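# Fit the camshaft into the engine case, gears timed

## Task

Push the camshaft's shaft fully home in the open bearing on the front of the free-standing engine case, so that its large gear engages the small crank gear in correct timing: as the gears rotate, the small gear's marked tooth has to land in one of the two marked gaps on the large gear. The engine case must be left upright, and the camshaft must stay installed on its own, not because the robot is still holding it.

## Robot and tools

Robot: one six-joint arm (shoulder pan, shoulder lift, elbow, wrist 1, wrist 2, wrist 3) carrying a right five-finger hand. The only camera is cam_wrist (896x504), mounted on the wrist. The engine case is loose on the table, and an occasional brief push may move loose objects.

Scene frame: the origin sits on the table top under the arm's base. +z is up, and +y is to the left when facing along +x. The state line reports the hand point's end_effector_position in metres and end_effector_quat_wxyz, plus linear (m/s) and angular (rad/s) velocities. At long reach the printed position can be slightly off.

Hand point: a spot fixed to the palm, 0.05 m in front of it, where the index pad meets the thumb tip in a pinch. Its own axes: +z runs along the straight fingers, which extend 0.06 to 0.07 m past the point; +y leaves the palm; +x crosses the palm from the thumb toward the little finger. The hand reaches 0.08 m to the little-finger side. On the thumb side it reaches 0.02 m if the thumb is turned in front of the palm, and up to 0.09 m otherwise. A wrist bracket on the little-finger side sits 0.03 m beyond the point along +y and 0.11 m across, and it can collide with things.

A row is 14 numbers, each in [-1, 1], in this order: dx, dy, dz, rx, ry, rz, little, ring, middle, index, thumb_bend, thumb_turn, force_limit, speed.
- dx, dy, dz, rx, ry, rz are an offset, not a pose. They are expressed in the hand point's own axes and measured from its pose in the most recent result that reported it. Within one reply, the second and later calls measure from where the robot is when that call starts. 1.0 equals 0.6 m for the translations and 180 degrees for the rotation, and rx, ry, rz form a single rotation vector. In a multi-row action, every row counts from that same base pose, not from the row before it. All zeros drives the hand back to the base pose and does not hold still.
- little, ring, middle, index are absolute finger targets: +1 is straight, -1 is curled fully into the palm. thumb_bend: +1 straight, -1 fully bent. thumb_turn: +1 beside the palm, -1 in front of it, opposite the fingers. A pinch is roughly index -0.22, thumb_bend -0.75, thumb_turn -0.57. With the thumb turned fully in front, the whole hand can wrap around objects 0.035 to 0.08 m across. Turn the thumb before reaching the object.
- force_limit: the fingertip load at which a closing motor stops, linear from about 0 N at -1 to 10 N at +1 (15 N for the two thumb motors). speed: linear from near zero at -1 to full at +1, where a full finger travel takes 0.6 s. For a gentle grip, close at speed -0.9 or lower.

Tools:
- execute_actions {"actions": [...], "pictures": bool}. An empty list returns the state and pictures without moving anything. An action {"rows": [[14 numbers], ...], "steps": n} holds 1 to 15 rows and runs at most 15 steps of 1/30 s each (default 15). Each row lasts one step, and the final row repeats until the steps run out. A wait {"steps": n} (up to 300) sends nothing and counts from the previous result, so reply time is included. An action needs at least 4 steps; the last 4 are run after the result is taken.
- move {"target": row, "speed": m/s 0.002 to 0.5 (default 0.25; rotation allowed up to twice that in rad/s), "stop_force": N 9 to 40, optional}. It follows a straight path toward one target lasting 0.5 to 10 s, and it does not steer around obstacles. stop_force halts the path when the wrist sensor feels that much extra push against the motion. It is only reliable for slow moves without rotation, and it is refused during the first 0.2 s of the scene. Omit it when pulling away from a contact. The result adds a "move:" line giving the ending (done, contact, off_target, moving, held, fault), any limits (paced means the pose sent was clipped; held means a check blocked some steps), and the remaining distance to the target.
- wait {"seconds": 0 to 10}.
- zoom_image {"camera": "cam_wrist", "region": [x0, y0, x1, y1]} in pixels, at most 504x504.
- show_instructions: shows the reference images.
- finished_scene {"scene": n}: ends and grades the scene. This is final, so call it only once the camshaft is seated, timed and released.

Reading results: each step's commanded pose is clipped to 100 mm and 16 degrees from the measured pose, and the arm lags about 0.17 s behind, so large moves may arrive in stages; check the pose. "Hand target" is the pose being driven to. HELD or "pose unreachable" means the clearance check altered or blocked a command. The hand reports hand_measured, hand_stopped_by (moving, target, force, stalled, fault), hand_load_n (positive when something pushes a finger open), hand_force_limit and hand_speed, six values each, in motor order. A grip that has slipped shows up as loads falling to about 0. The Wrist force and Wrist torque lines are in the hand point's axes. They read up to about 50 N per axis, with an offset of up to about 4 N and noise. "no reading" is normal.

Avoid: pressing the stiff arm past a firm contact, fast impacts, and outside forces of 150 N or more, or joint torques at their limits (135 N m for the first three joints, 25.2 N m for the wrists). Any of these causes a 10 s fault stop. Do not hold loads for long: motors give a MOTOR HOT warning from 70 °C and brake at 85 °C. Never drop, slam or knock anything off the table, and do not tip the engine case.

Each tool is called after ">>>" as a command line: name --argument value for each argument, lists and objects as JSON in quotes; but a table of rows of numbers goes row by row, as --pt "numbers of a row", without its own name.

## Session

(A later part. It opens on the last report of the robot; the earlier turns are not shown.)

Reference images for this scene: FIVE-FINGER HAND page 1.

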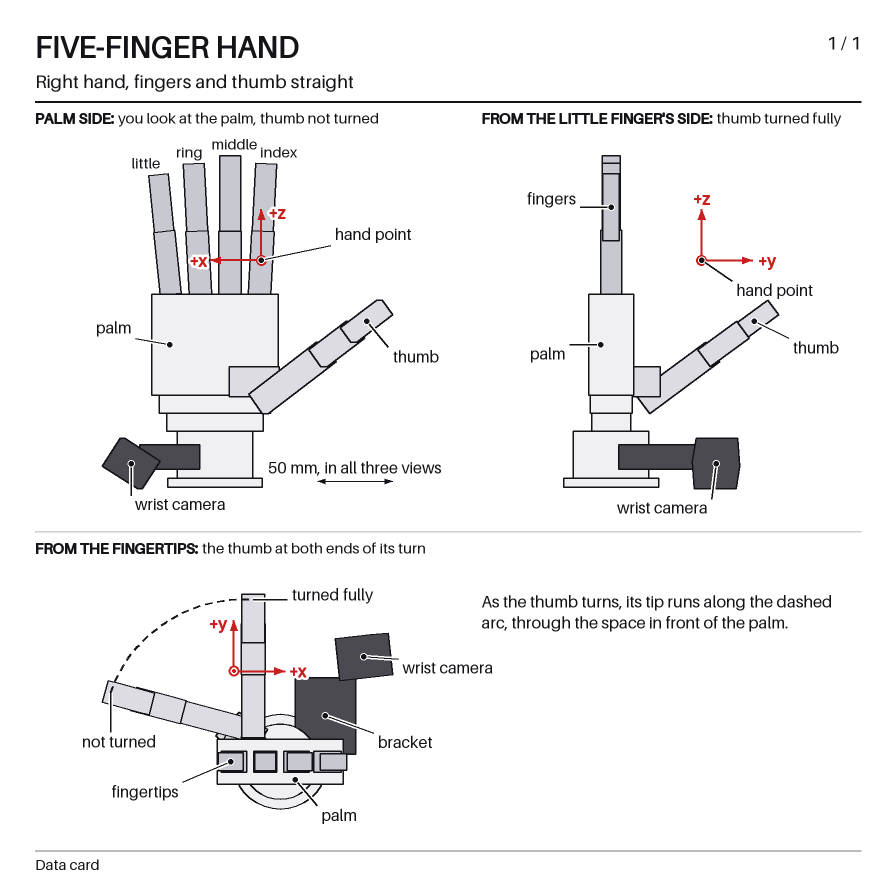

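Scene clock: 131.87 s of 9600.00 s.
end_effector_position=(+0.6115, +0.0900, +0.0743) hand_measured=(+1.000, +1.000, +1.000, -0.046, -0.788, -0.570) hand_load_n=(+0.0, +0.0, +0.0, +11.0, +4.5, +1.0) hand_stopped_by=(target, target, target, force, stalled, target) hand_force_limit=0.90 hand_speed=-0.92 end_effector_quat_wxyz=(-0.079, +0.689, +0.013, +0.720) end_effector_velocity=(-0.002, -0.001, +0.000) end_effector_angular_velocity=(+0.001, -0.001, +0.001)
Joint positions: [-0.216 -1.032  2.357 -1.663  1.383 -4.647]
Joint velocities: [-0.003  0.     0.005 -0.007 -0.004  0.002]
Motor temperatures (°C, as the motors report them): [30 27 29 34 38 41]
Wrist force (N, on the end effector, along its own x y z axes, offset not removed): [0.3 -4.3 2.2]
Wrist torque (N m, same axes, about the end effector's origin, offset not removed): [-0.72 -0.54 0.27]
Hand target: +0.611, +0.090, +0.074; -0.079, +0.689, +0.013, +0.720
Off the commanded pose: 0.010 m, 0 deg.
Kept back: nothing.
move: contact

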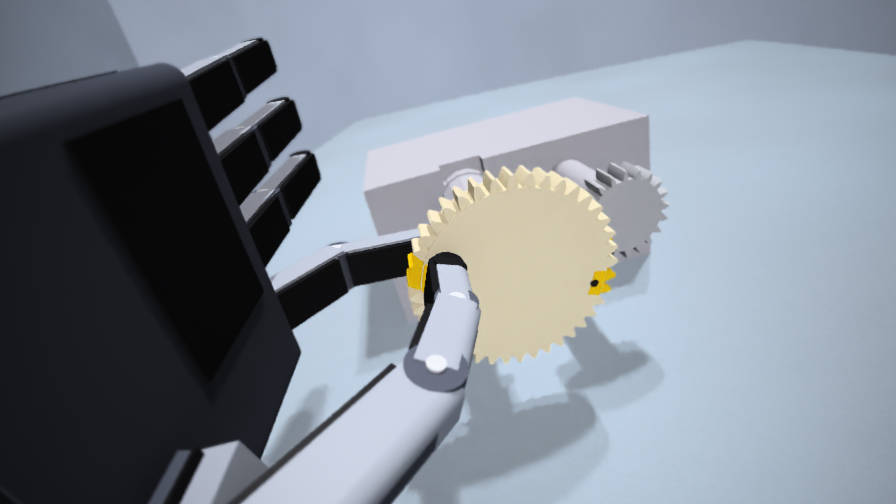

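>>> move --target '[0,0,0,0,0,0,1,1,1,0.1,-0.8,-0.57,0.9,-0.6]'

>>> move --target '[-0.0011,-0.0028,0.0165,0,0,0,1,1,1,0.1,-0.8,-0.57,0.9,-0.6]' --speed 0.005 --stop_force 10

>>> zoom_image --camera "cam_wrist" --region '[500,130,700,330]'

Scene clock: 132.80 s of 9600.00 s.
end_effector_position=(+0.6115, +0.0898, +0.0742) hand_measured=(+1.000, +1.000, +1.000, +0.100, -0.792, -0.570) hand_load_n=(+0.0, +0.0, +0.0, +0.0, +0.0, +0.0) hand_stopped_by=(target, target, target, target, stalled, target) hand_force_limit=0.90 hand_speed=-0.60 end_effector_quat_wxyz=(-0.079, +0.689, +0.013, +0.720) end_effector_velocity=(+0.000, +0.000, +0.000) end_effector_angular_velocity=(+0.000, -0.001, +0.000)
Joint positions: [-0.216 -1.032  2.357 -1.663  1.383 -4.647]
Joint velocities: [ 0.001 -0.    -0.    -0.     0.     0.   ]
Motor temperatures (°C, as the motors report them): [30 27 29 34 38 41]
Wrist force (N, on the end effector, along its own x y z axes, offset not removed): [3.0 -4.2 -1.7]
Wrist torque (N m, same axes, about the end effector's origin, offset not removed): [-0.66 -0.23 0.31]
Hand target: +0.611, +0.090, +0.074; -0.079, +0.689, +0.013, +0.720
Off the commanded pose: 0.000 m, 0 deg.
Kept back: nothing.
move: done

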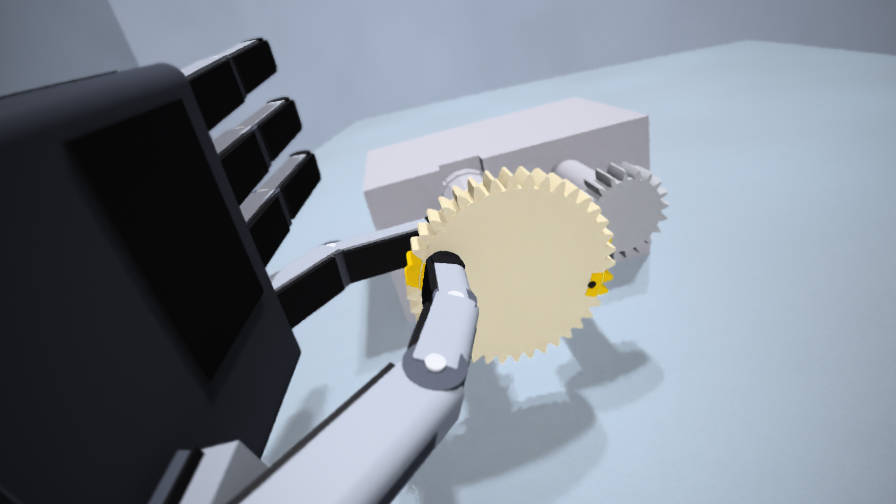

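Scene clock: 135.03 s of 9600.00 s.
end_effector_position=(+0.6210, +0.0928, +0.0742) hand_measured=(+1.000, +1.000, +1.000, +0.100, -0.792, -0.570) hand_load_n=(+0.0, +0.0, +0.0, +0.0, +0.5, -0.5) hand_stopped_by=(target, target, target, target, stalled, target) hand_force_limit=0.90 hand_speed=-0.60 end_effector_quat_wxyz=(-0.079, +0.689, +0.013, +0.720) end_effector_velocity=(+0.001, +0.002, +0.000) end_effector_angular_velocity=(+0.000, -0.001, +0.002)
Joint positions: [-0.206 -1.032  2.329 -1.635  1.392 -4.65 ]
Joint velocities: [ 0.003  0.001 -0.002  0.001  0.001 -0.   ]
Motor temperatures (°C, as the motors report them): [30 27 29 34 38 41]
Wrist force (N, on the end effector, along its own x y z axes, offset not removed): [1.1 -2.9 -6.4]
Wrist torque (N m, same axes, about the end effector's origin, offset not removed): [-0.41 -0.02 0.05]
Hand target: +0.621, +0.093, +0.074; -0.079, +0.689, +0.013, +0.720
Off the commanded pose: 0.000 m, 0 deg.
Kept back: nothing.
move: done

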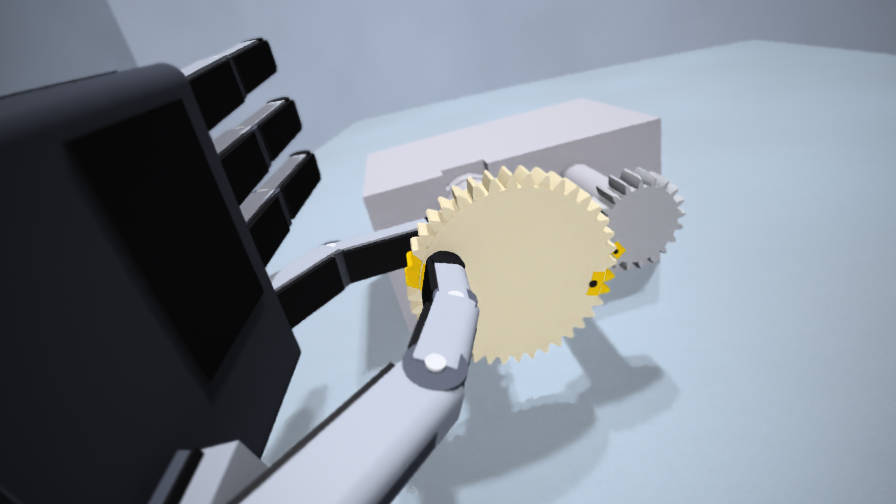

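Region (500, 130, 700, 330) of cam_wrist's 896x504 image, scaled by 2.520, with more detail than that image has.

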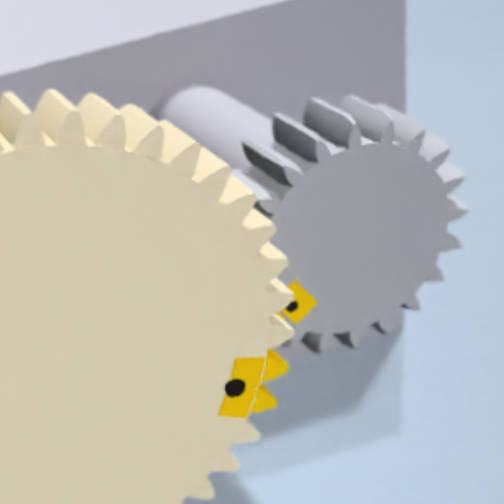

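>>> zoom_image --camera "cam_wrist" --region '[395,140,700,375]'

Region (395, 140, 700, 375) of cam_wrist's 896x504 image, scaled by 1.652, with more detail than that image has; it fills the top 388 rows of this view, and the rest is white.

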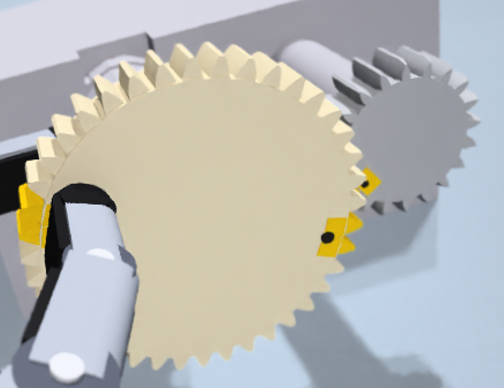

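>>> zoom_image --camera "cam_wrist" --region '[580,170,700,300]'

Region (580, 170, 700, 300) of cam_wrist's 896x504 image, scaled by 3.877, with more detail than that image has; it fills the left 465 columns of this view, and the rest is white.

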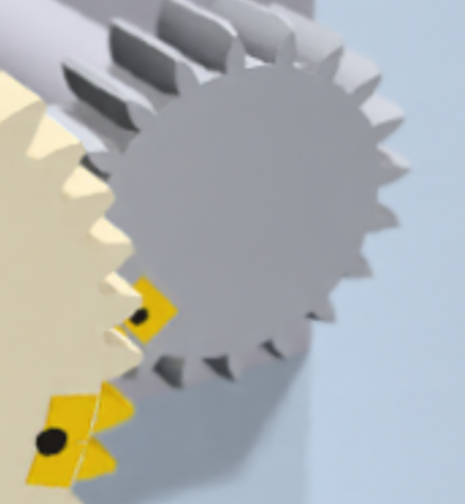

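>>> move --target '[0,0,0,0,0,0,1,1,1,-0.4,-0.8,-0.57,0.6,-0.85]'

>>> move --target '[-0.0031,0,-0.002,0.002,0.005,-0.0301,1,1,1,-0.4,-0.8,-0.57,0.6,-0.85]' --speed 0.04

>>> zoom_image --camera "cam_wrist" --region '[395,140,700,375]'

Scene clock: 137.60 s of 9600.00 s.
end_effector_position=(+0.6210, +0.0928, +0.0742) hand_measured=(+1.000, +1.000, +1.000, -0.038, -0.790, -0.570) hand_load_n=(+0.0, +0.0, +0.0, +8.5, +2.0, -0.5) hand_stopped_by=(target, target, target, force, stalled, target) hand_force_limit=0.60 hand_speed=-0.85 end_effector_quat_wxyz=(-0.079, +0.689, +0.013, +0.720) end_effector_velocity=(-0.000, +0.000, -0.000) end_effector_angular_velocity=(+0.000, +0.000, +0.000)
Joint positions: [-0.206 -1.032  2.329 -1.635  1.392 -4.65 ]
Joint velocities: [ 0.001  0.     0.     0.     0.    -0.   ]
Motor temperatures (°C, as the motors report them): [30 27 29 34 38 41]
Wrist force (N, on the end effector, along its own x y z axes, offset not removed): [2.3 -0.7 0.9]
Wrist torque (N m, same axes, about the end effector's origin, offset not removed): [-0.46 -0.51 0.30]
Hand target: +0.621, +0.093, +0.074; -0.079, +0.689, +0.013, +0.720
Off the commanded pose: 0.000 m, 0 deg.
Kept back: nothing.
move: done

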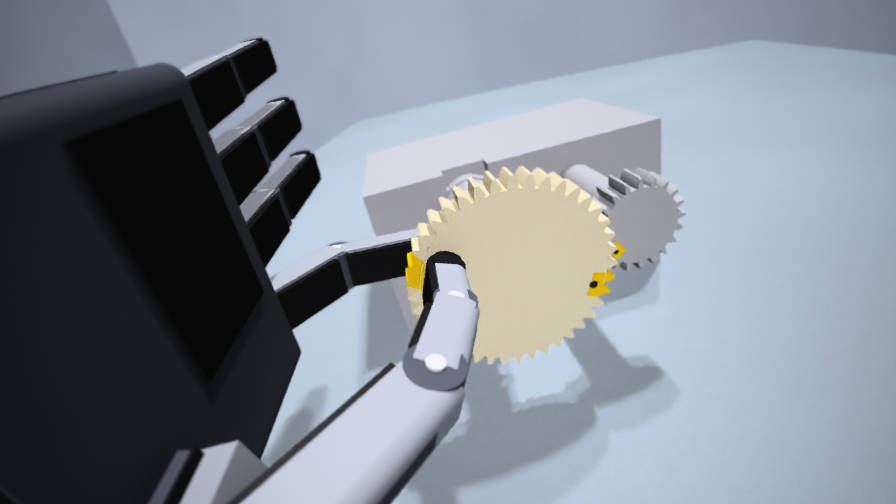

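Scene clock: 139.03 s of 9600.00 s.
end_effector_position=(+0.6199, +0.0929, +0.0723) hand_measured=(+1.000, +1.000, +1.000, -0.038, -0.790, -0.570) hand_load_n=(+0.0, +0.0, +0.0, +10.5, +1.0, -0.5) hand_stopped_by=(target, target, target, force, stalled, target) hand_force_limit=0.60 hand_speed=-0.85 end_effector_quat_wxyz=(-0.048, +0.682, +0.047, +0.728) end_effector_velocity=(+0.000, -0.001, -0.000) end_effector_angular_velocity=(-0.011, -0.005, -0.001)
Joint positions: [-0.203 -0.994  2.325 -1.685  1.389 -4.742]
Joint velocities: [-0.001  0.005 -0.001 -0.007 -0.001 -0.011]
Motor temperatures (°C, as the motors report them): [30 27 29 34 38 41]
Wrist force (N, on the end effector, along its own x y z axes, offset not removed): [4.6 -4.0 8.3]
Wrist torque (N m, same axes, about the end effector's origin, offset not removed): [-0.63 -0.62 0.32]
Hand target: +0.620, +0.093, +0.072; -0.047, +0.682, +0.047, +0.728
Off the commanded pose: 0.000 m, 0 deg.
Kept back: nothing.
move: done

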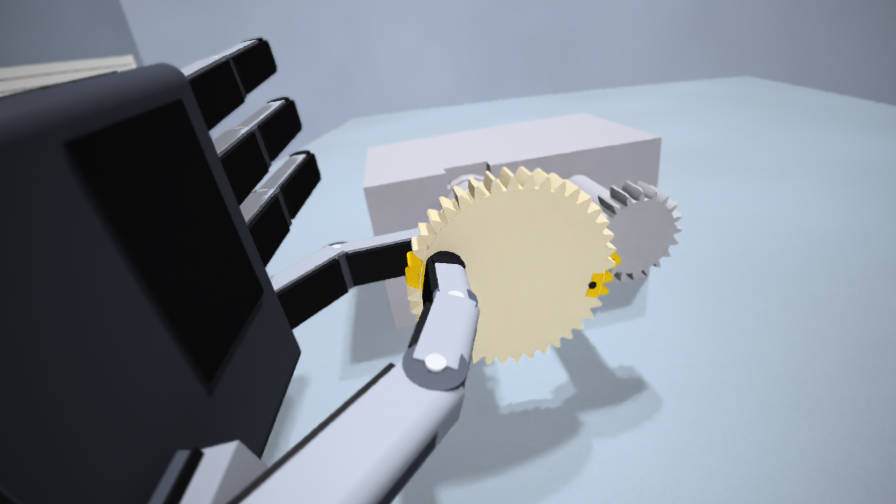

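Region (395, 140, 700, 375) of cam_wrist's 896x504 image, scaled by 1.652, with more detail than that image has; it fills the top 388 rows of this view, and the rest is white.

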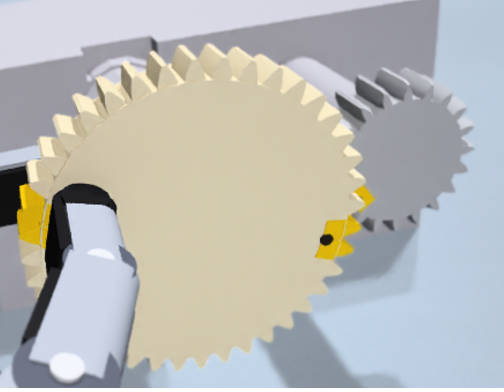

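>>> move --target '[0,0,0,0,0,0,1,1,1,0.1,-0.8,-0.57,0.6,-0.5]'

>>> move --target '[-0.0011,-0.0028,0.0165,0,0,0,1,1,1,0.1,-0.8,-0.57,0.6,-0.5]' --speed 0.005 --stop_force 10

>>> zoom_image --camera "cam_wrist" --region '[540,170,720,330]'

Scene clock: 139.97 s of 9600.00 s.
end_effector_position=(+0.6199, +0.0929, +0.0722) hand_measured=(+1.000, +1.000, +1.000, +0.100, -0.792, -0.570) hand_load_n=(+0.0, +0.0, +0.0, +0.0, +0.0, +0.0) hand_stopped_by=(target, target, target, target, stalled, target) hand_force_limit=0.60 hand_speed=-0.50 end_effector_quat_wxyz=(-0.048, +0.682, +0.047, +0.728) end_effector_velocity=(-0.001, -0.001, -0.001) end_effector_angular_velocity=(+0.001, +0.002, -0.001)
Joint positions: [-0.203 -0.994  2.325 -1.685  1.389 -4.742]
Joint velocities: [-0.001  0.     0.001  0.001 -0.     0.001]
Motor temperatures (°C, as the motors report them): [30 27 29 34 38 41]
Wrist force (N, on the end effector, along its own x y z axes, offset not removed): [3.3 -4.1 1.3]
Wrist torque (N m, same axes, about the end effector's origin, offset not removed): [-0.81 -0.49 0.17]
Hand target: +0.620, +0.093, +0.072; -0.048, +0.682, +0.047, +0.728
Off the commanded pose: 0.000 m, 0 deg.
Kept back: nothing.
move: done

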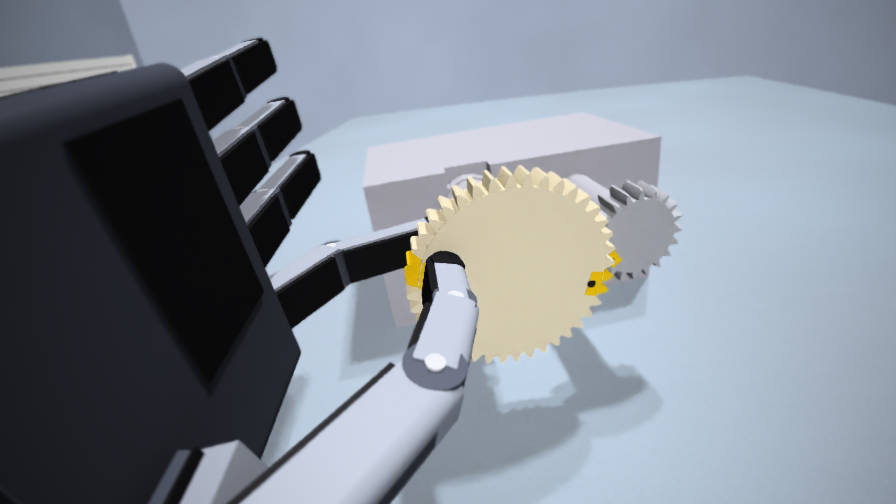

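Scene clock: 140.90 s of 9600.00 s.
end_effector_position=(+0.6226, +0.0939, +0.0722) hand_measured=(+1.000, +1.000, +1.000, +0.100, -0.792, -0.570) hand_load_n=(+0.0, +0.0, +0.0, +0.0, +0.5, -2.5) hand_stopped_by=(target, target, target, target, stalled, target) hand_force_limit=0.60 hand_speed=-0.50 end_effector_quat_wxyz=(-0.048, +0.682, +0.047, +0.728) end_effector_velocity=(-0.002, -0.000, -0.000) end_effector_angular_velocity=(+0.000, +0.000, +0.001)
Joint positions: [-0.2   -0.994  2.318 -1.677  1.392 -4.743]
Joint velocities: [-0.002  0.001  0.006 -0.006 -0.003  0.001]
Motor temperatures (°C, as the motors report them): [30 27 29 34 38 41]
Wrist force (N, on the end effector, along its own x y z axes, offset not removed): [6.4 -0.9 -8.8]
Wrist torque (N m, same axes, about the end effector's origin, offset not removed): [-0.22 -0.31 0.42]
Hand target: +0.622, +0.094, +0.072; -0.048, +0.682, +0.047, +0.728
Off the commanded pose: 0.007 m, 0 deg.
Kept back: nothing.
move: contact

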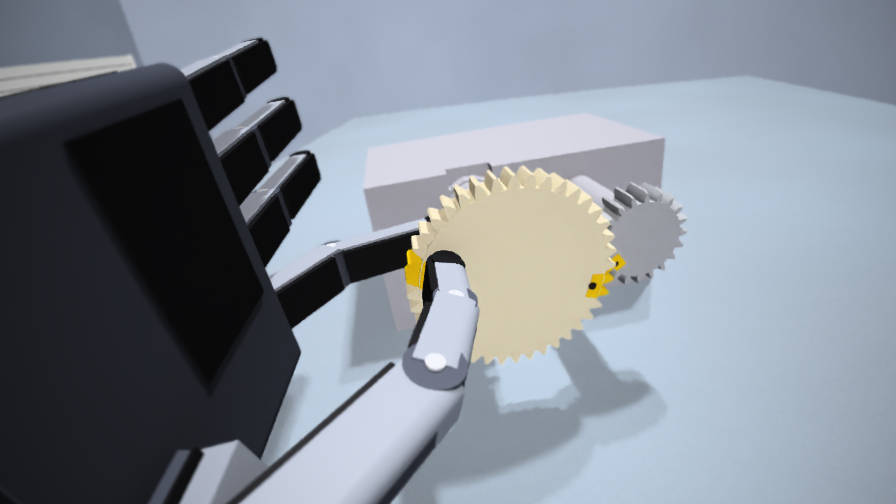

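Region (540, 170, 720, 330) of cam_wrist's 896x504 image, scaled by 2.800, with more detail than that image has.

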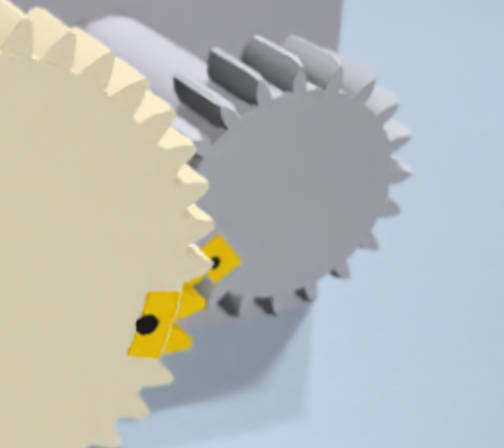

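>>> move --target '[0.001,0.0003,-0.0018,0,0,0,1,1,1,0.15,-0.8,-0.57,0.6,-0.5]' --speed 0.01

>>> move --target '[-0.0007,-0.0017,0.01,0,0,0,1,1,1,0.15,-0.8,-0.57,0.6,-0.5]' --speed 0.004 --stop_force 13

>>> zoom_image --camera "cam_wrist" --region '[540,170,720,330]'

Scene clock: 142.53 s of 9600.00 s.
end_effector_position=(+0.6216, +0.0936, +0.0727) hand_measured=(+1.000, +1.000, +1.000, +0.150, -0.792, -0.570) hand_load_n=(+0.0, +0.0, +0.0, +0.0, +0.0, +0.0) hand_stopped_by=(target, target, target, target, stalled, target) hand_force_limit=0.60 hand_speed=-0.50 end_effector_quat_wxyz=(-0.048, +0.682, +0.047, +0.728) end_effector_velocity=(-0.000, +0.000, +0.000) end_effector_angular_velocity=(+0.000, -0.001, +0.000)
Joint positions: [-0.201 -0.995  2.321 -1.679  1.391 -4.743]
Joint velocities: [-0.    -0.001  0.001 -0.001 -0.     0.   ]
Motor temperatures (°C, as the motors report them): [30 27 29 34 38 41]
Wrist force (N, on the end effector, along its own x y z axes, offset not removed): [1.7 -3.9 -0.8]
Wrist torque (N m, same axes, about the end effector's origin, offset not removed): [-0.59 -0.08 0.28]
Hand target: +0.622, +0.094, +0.073; -0.048, +0.682, +0.047, +0.728
Off the commanded pose: 0.000 m, 0 deg.
Kept back: nothing.
move: done

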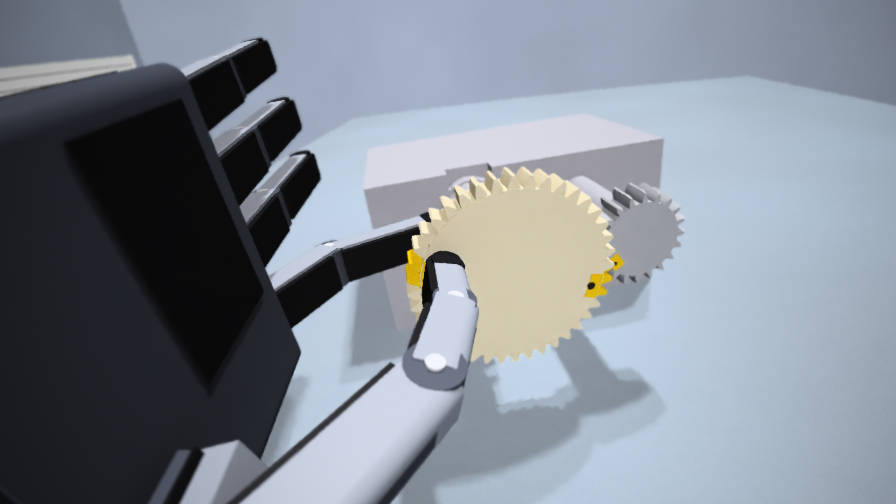

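Scene clock: 144.27 s of 9600.00 s.
end_effector_position=(+0.6274, +0.0954, +0.0728) hand_measured=(+1.000, +1.000, +1.000, +0.150, -0.790, -0.570) hand_load_n=(+0.0, +0.0, +0.0, +0.0, +1.0, -2.0) hand_stopped_by=(target, target, target, target, stalled, target) hand_force_limit=0.60 hand_speed=-0.50 end_effector_quat_wxyz=(-0.048, +0.682, +0.047, +0.728) end_effector_velocity=(+0.000, +0.002, -0.000) end_effector_angular_velocity=(+0.001, +0.001, +0.002)
Joint positions: [-0.195 -0.995  2.305 -1.663  1.396 -4.745]
Joint velocities: [ 0.003  0.001 -0.002  0.002  0.001  0.   ]
Motor temperatures (°C, as the motors report them): [30 27 29 34 38 41]
Wrist force (N, on the end effector, along its own x y z axes, offset not removed): [5.4 -0.3 -7.9]
Wrist torque (N m, same axes, about the end effector's origin, offset not removed): [-0.20 -0.30 0.29]
Hand target: +0.627, +0.095, +0.073; -0.048, +0.682, +0.047, +0.728
Off the commanded pose: 0.000 m, 0 deg.
Kept back: nothing.
move: done

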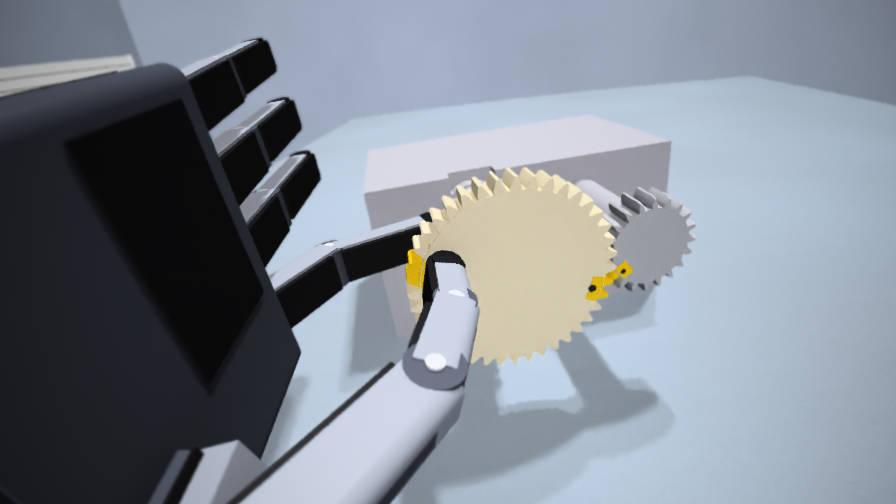

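Region (540, 170, 720, 330) of cam_wrist's 896x504 image, scaled by 2.800, with more detail than that image has.

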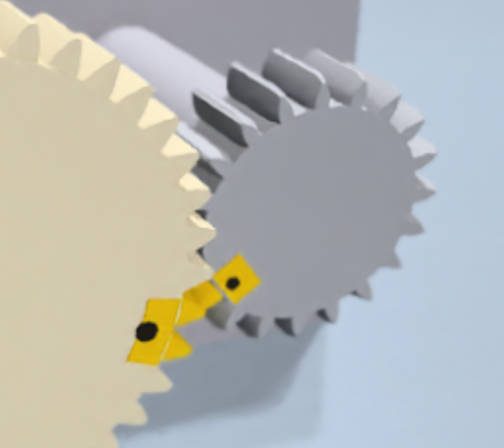

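It is advancing into mesh; continuing the push.

>>> move --target '[-0.0004,-0.0017,0.01,0,0,0,1,1,1,0.15,-0.8,-0.57,0.6,-0.5]' --speed 0.004 --stop_force 9

>>> zoom_image --camera "cam_wrist" --region '[540,170,720,330]'

Scene clock: 146.23 s of 9600.00 s.
end_effector_position=(+0.6331, +0.0972, +0.0729) hand_measured=(+1.000, +1.000, +1.000, +0.150, -0.792, -0.570) hand_load_n=(+0.0, +0.0, +0.0, +0.0, +0.0, -2.0) hand_stopped_by=(target, target, target, target, stalled, target) hand_force_limit=0.60 hand_speed=-0.50 end_effector_quat_wxyz=(-0.048, +0.682, +0.047, +0.728) end_effector_velocity=(+0.000, +0.000, -0.000) end_effector_angular_velocity=(+0.000, +0.001, -0.000)
Joint positions: [-0.19  -0.995  2.288 -1.646  1.401 -4.747]
Joint velocities: [ 0.     0.001 -0.001  0.002  0.001  0.   ]
Motor temperatures (°C, as the motors report them): [30 27 29 34 38 41]
Wrist force (N, on the end effector, along its own x y z axes, offset not removed): [4.6 -2.0 -10.4]
Wrist torque (N m, same axes, about the end effector's origin, offset not removed): [-0.12 -0.34 0.20]
Hand target: +0.633, +0.097, +0.073; -0.048, +0.682, +0.047, +0.728
Off the commanded pose: 0.000 m, 0 deg.
Kept back: nothing.
move: done

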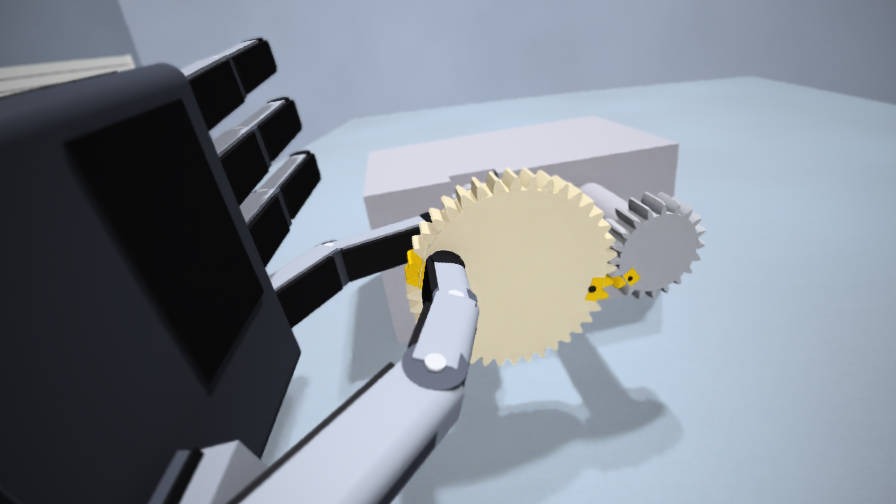

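Region (540, 170, 720, 330) of cam_wrist's 896x504 image, scaled by 2.800, with more detail than that image has.

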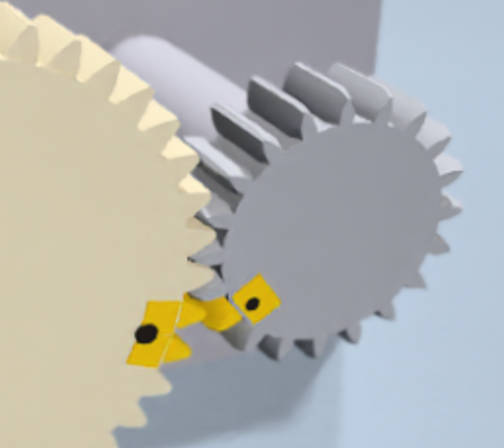

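>>> zoom_image --camera "cam_wrist" --region '[580,215,660,310]'

Region (580, 215, 660, 310) of cam_wrist's 896x504 image, scaled by 5.305, with more detail than that image has; it fills the left 424 columns of this view, and the rest is white.

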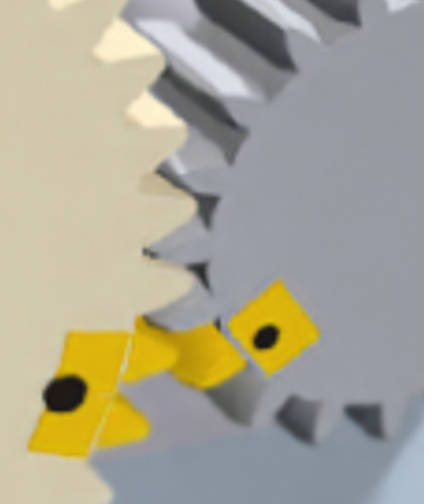

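>>> move --target '[-0.0003,-0.001,0.006,0,0,0,1,1,1,0.15,-0.8,-0.57,0.6,-0.5]' --speed 0.004 --stop_force 9

>>> zoom_image --camera "cam_wrist" --region '[540,170,720,330]'

Scene clock: 150.70 s of 9600.00 s.
end_effector_position=(+0.6366, +0.0982, +0.0730) hand_measured=(+1.000, +1.000, +1.000, +0.150, -0.792, -0.570) hand_load_n=(+0.0, +0.0, +0.0, +0.0, -0.5, -1.5) hand_stopped_by=(target, target, target, target, stalled, target) hand_force_limit=0.60 hand_speed=-0.50 end_effector_quat_wxyz=(-0.048, +0.682, +0.047, +0.728) end_effector_velocity=(-0.000, +0.002, -0.001) end_effector_angular_velocity=(+0.000, +0.002, +0.003)
Joint positions: [-0.187 -0.995  2.278 -1.636  1.404 -4.748]
Joint velocities: [ 0.003  0.002 -0.001  0.002  0.001 -0.001]
Motor temperatures (°C, as the motors report them): [30 27 29 34 38 41]
Wrist force (N, on the end effector, along its own x y z axes, offset not removed): [3.3 -4.2 -13.3]
Wrist torque (N m, same axes, about the end effector's origin, offset not removed): [-0.23 -0.03 0.09]
Hand target: +0.637, +0.098, +0.073; -0.048, +0.682, +0.047, +0.728
Off the commanded pose: 0.000 m, 0 deg.
Kept back: nothing.
After step 90, 0.37 s passed at rest.
move: done

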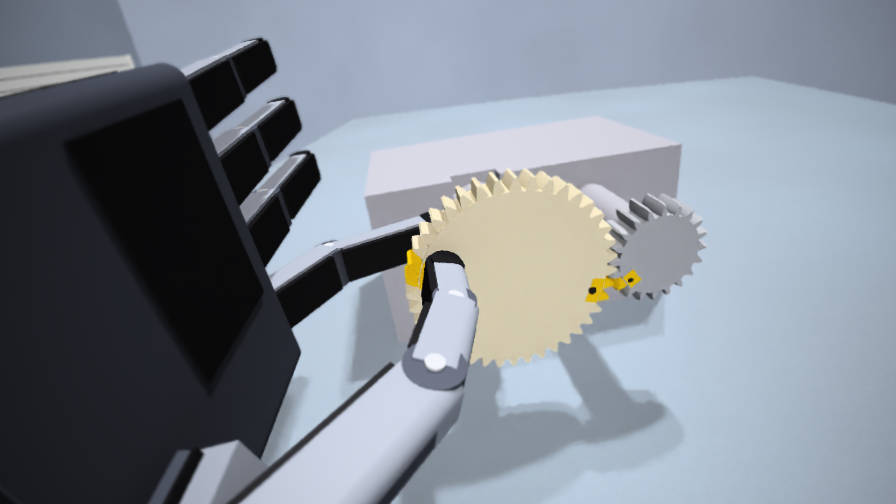

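Region (540, 170, 720, 330) of cam_wrist's 896x504 image, scaled by 2.800, with more detail than that image has.

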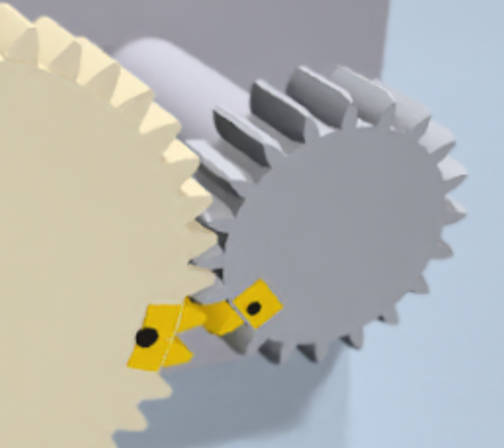

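>>> move --target '[0,-0.06,-0.016,0,0,0,1,1,1,0.25,-0.8,-0.57,0.6,-0.5]' --speed 0.04

>>> move --target '[0.2,0.02,-0.02,0,-0.15,0,1,1,1,0.25,-0.8,-0.57,0.6,-0.5]' --speed 0.15

Scene clock: 152.23 s of 9600.00 s.
end_effector_position=(+0.6223, +0.1325, +0.0723) hand_measured=(+1.000, +1.000, +1.000, +0.250, -0.792, -0.570) hand_load_n=(+0.0, +0.0, +0.0, +0.0, +0.0, +0.0) hand_stopped_by=(target, target, target, target, stalled, target) hand_force_limit=0.60 hand_speed=-0.50 end_effector_quat_wxyz=(-0.048, +0.682, +0.047, +0.728) end_effector_velocity=(-0.001, +0.002, +0.000) end_effector_angular_velocity=(-0.000, -0.001, -0.000)
Joint positions: [-0.095 -0.976  2.277 -1.65   1.49  -4.779]
Joint velocities: [ 0.004  0.001 -0.    -0.002  0.004 -0.002]
Motor temperatures (°C, as the motors report them): [30 27 29 34 38 41]
Wrist force (N, on the end effector, along its own x y z axes, offset not removed): [1.3 -3.4 1.1]
Wrist torque (N m, same axes, about the end effector's origin, offset not removed): [-0.65 -0.16 0.18]
Hand target: +0.622, +0.133, +0.072; -0.048, +0.682, +0.047, +0.728
Off the commanded pose: 0.000 m, 0 deg.
Kept back: nothing.
move: done

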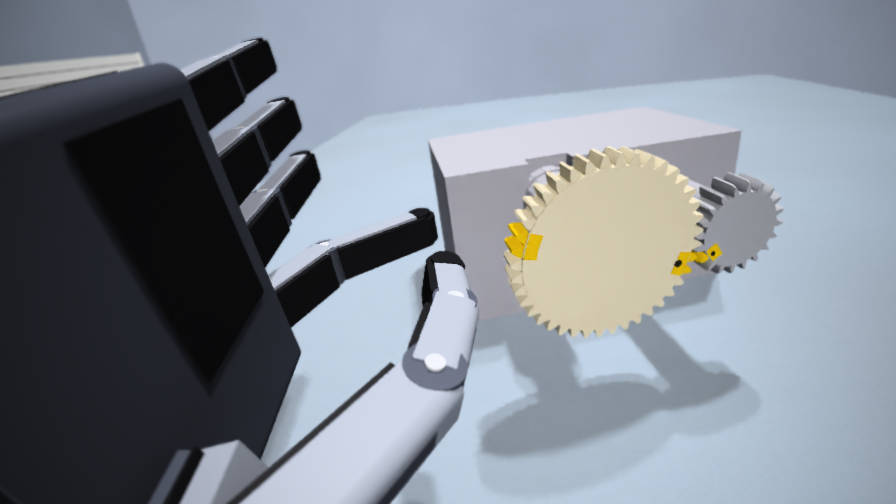

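Scene clock: 154.23 s of 9600.00 s.
end_effector_position=(+0.6039, +0.1184, +0.1912) hand_measured=(+1.000, +1.000, +1.000, +0.250, -0.792, -0.570) hand_load_n=(+0.0, +0.0, +0.0, +0.0, +0.0, +0.0) hand_stopped_by=(target, target, target, target, stalled, target) hand_force_limit=0.60 hand_speed=-0.50 end_effector_quat_wxyz=(-0.035, +0.833, +0.056, +0.549) end_effector_velocity=(-0.000, +0.000, +0.001) end_effector_angular_velocity=(+0.001, +0.009, +0.000)
Joint positions: [-0.077 -1.537  2.131 -0.473  1.548 -4.807]
Joint velocities: [ 0.001 -0.002 -0.006  0.017  0.001  0.002]
Motor temperatures (°C, as the motors report them): [30 27 29 34 38 41]
Wrist force (N, on the end effector, along its own x y z axes, offset not removed): [2.0 -1.3 -1.6]
Wrist torque (N m, same axes, about the end effector's origin, offset not removed): [-0.18 -0.24 0.33]
Hand target: +0.604, +0.118, +0.191; -0.035, +0.833, +0.056, +0.549
Off the commanded pose: 0.000 m, 0 deg.
Kept back: nothing.
move: done

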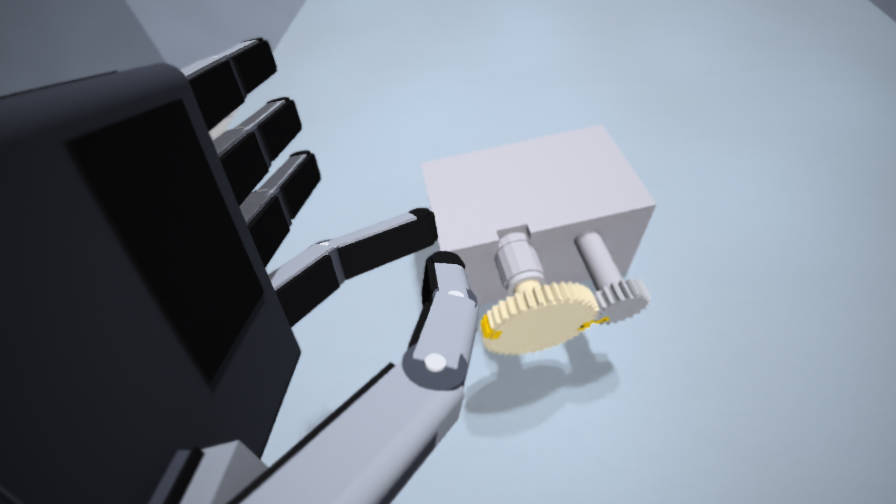

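>>> zoom_image --camera "cam_wrist" --region '[470,215,670,365]'

Region (470, 215, 670, 365) of cam_wrist's 896x504 image, scaled by 2.520, with more detail than that image has; it fills the top 378 rows of this view, and the rest is white.

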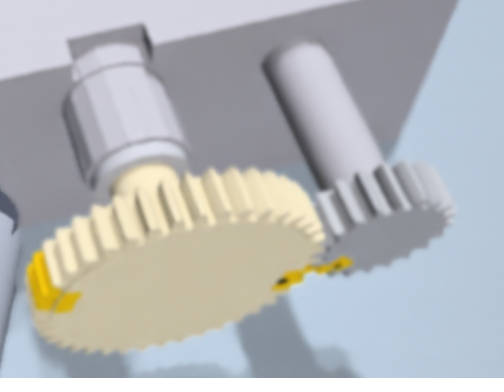

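>>> finished_scene --scene 2

The scene is finished: the task was done.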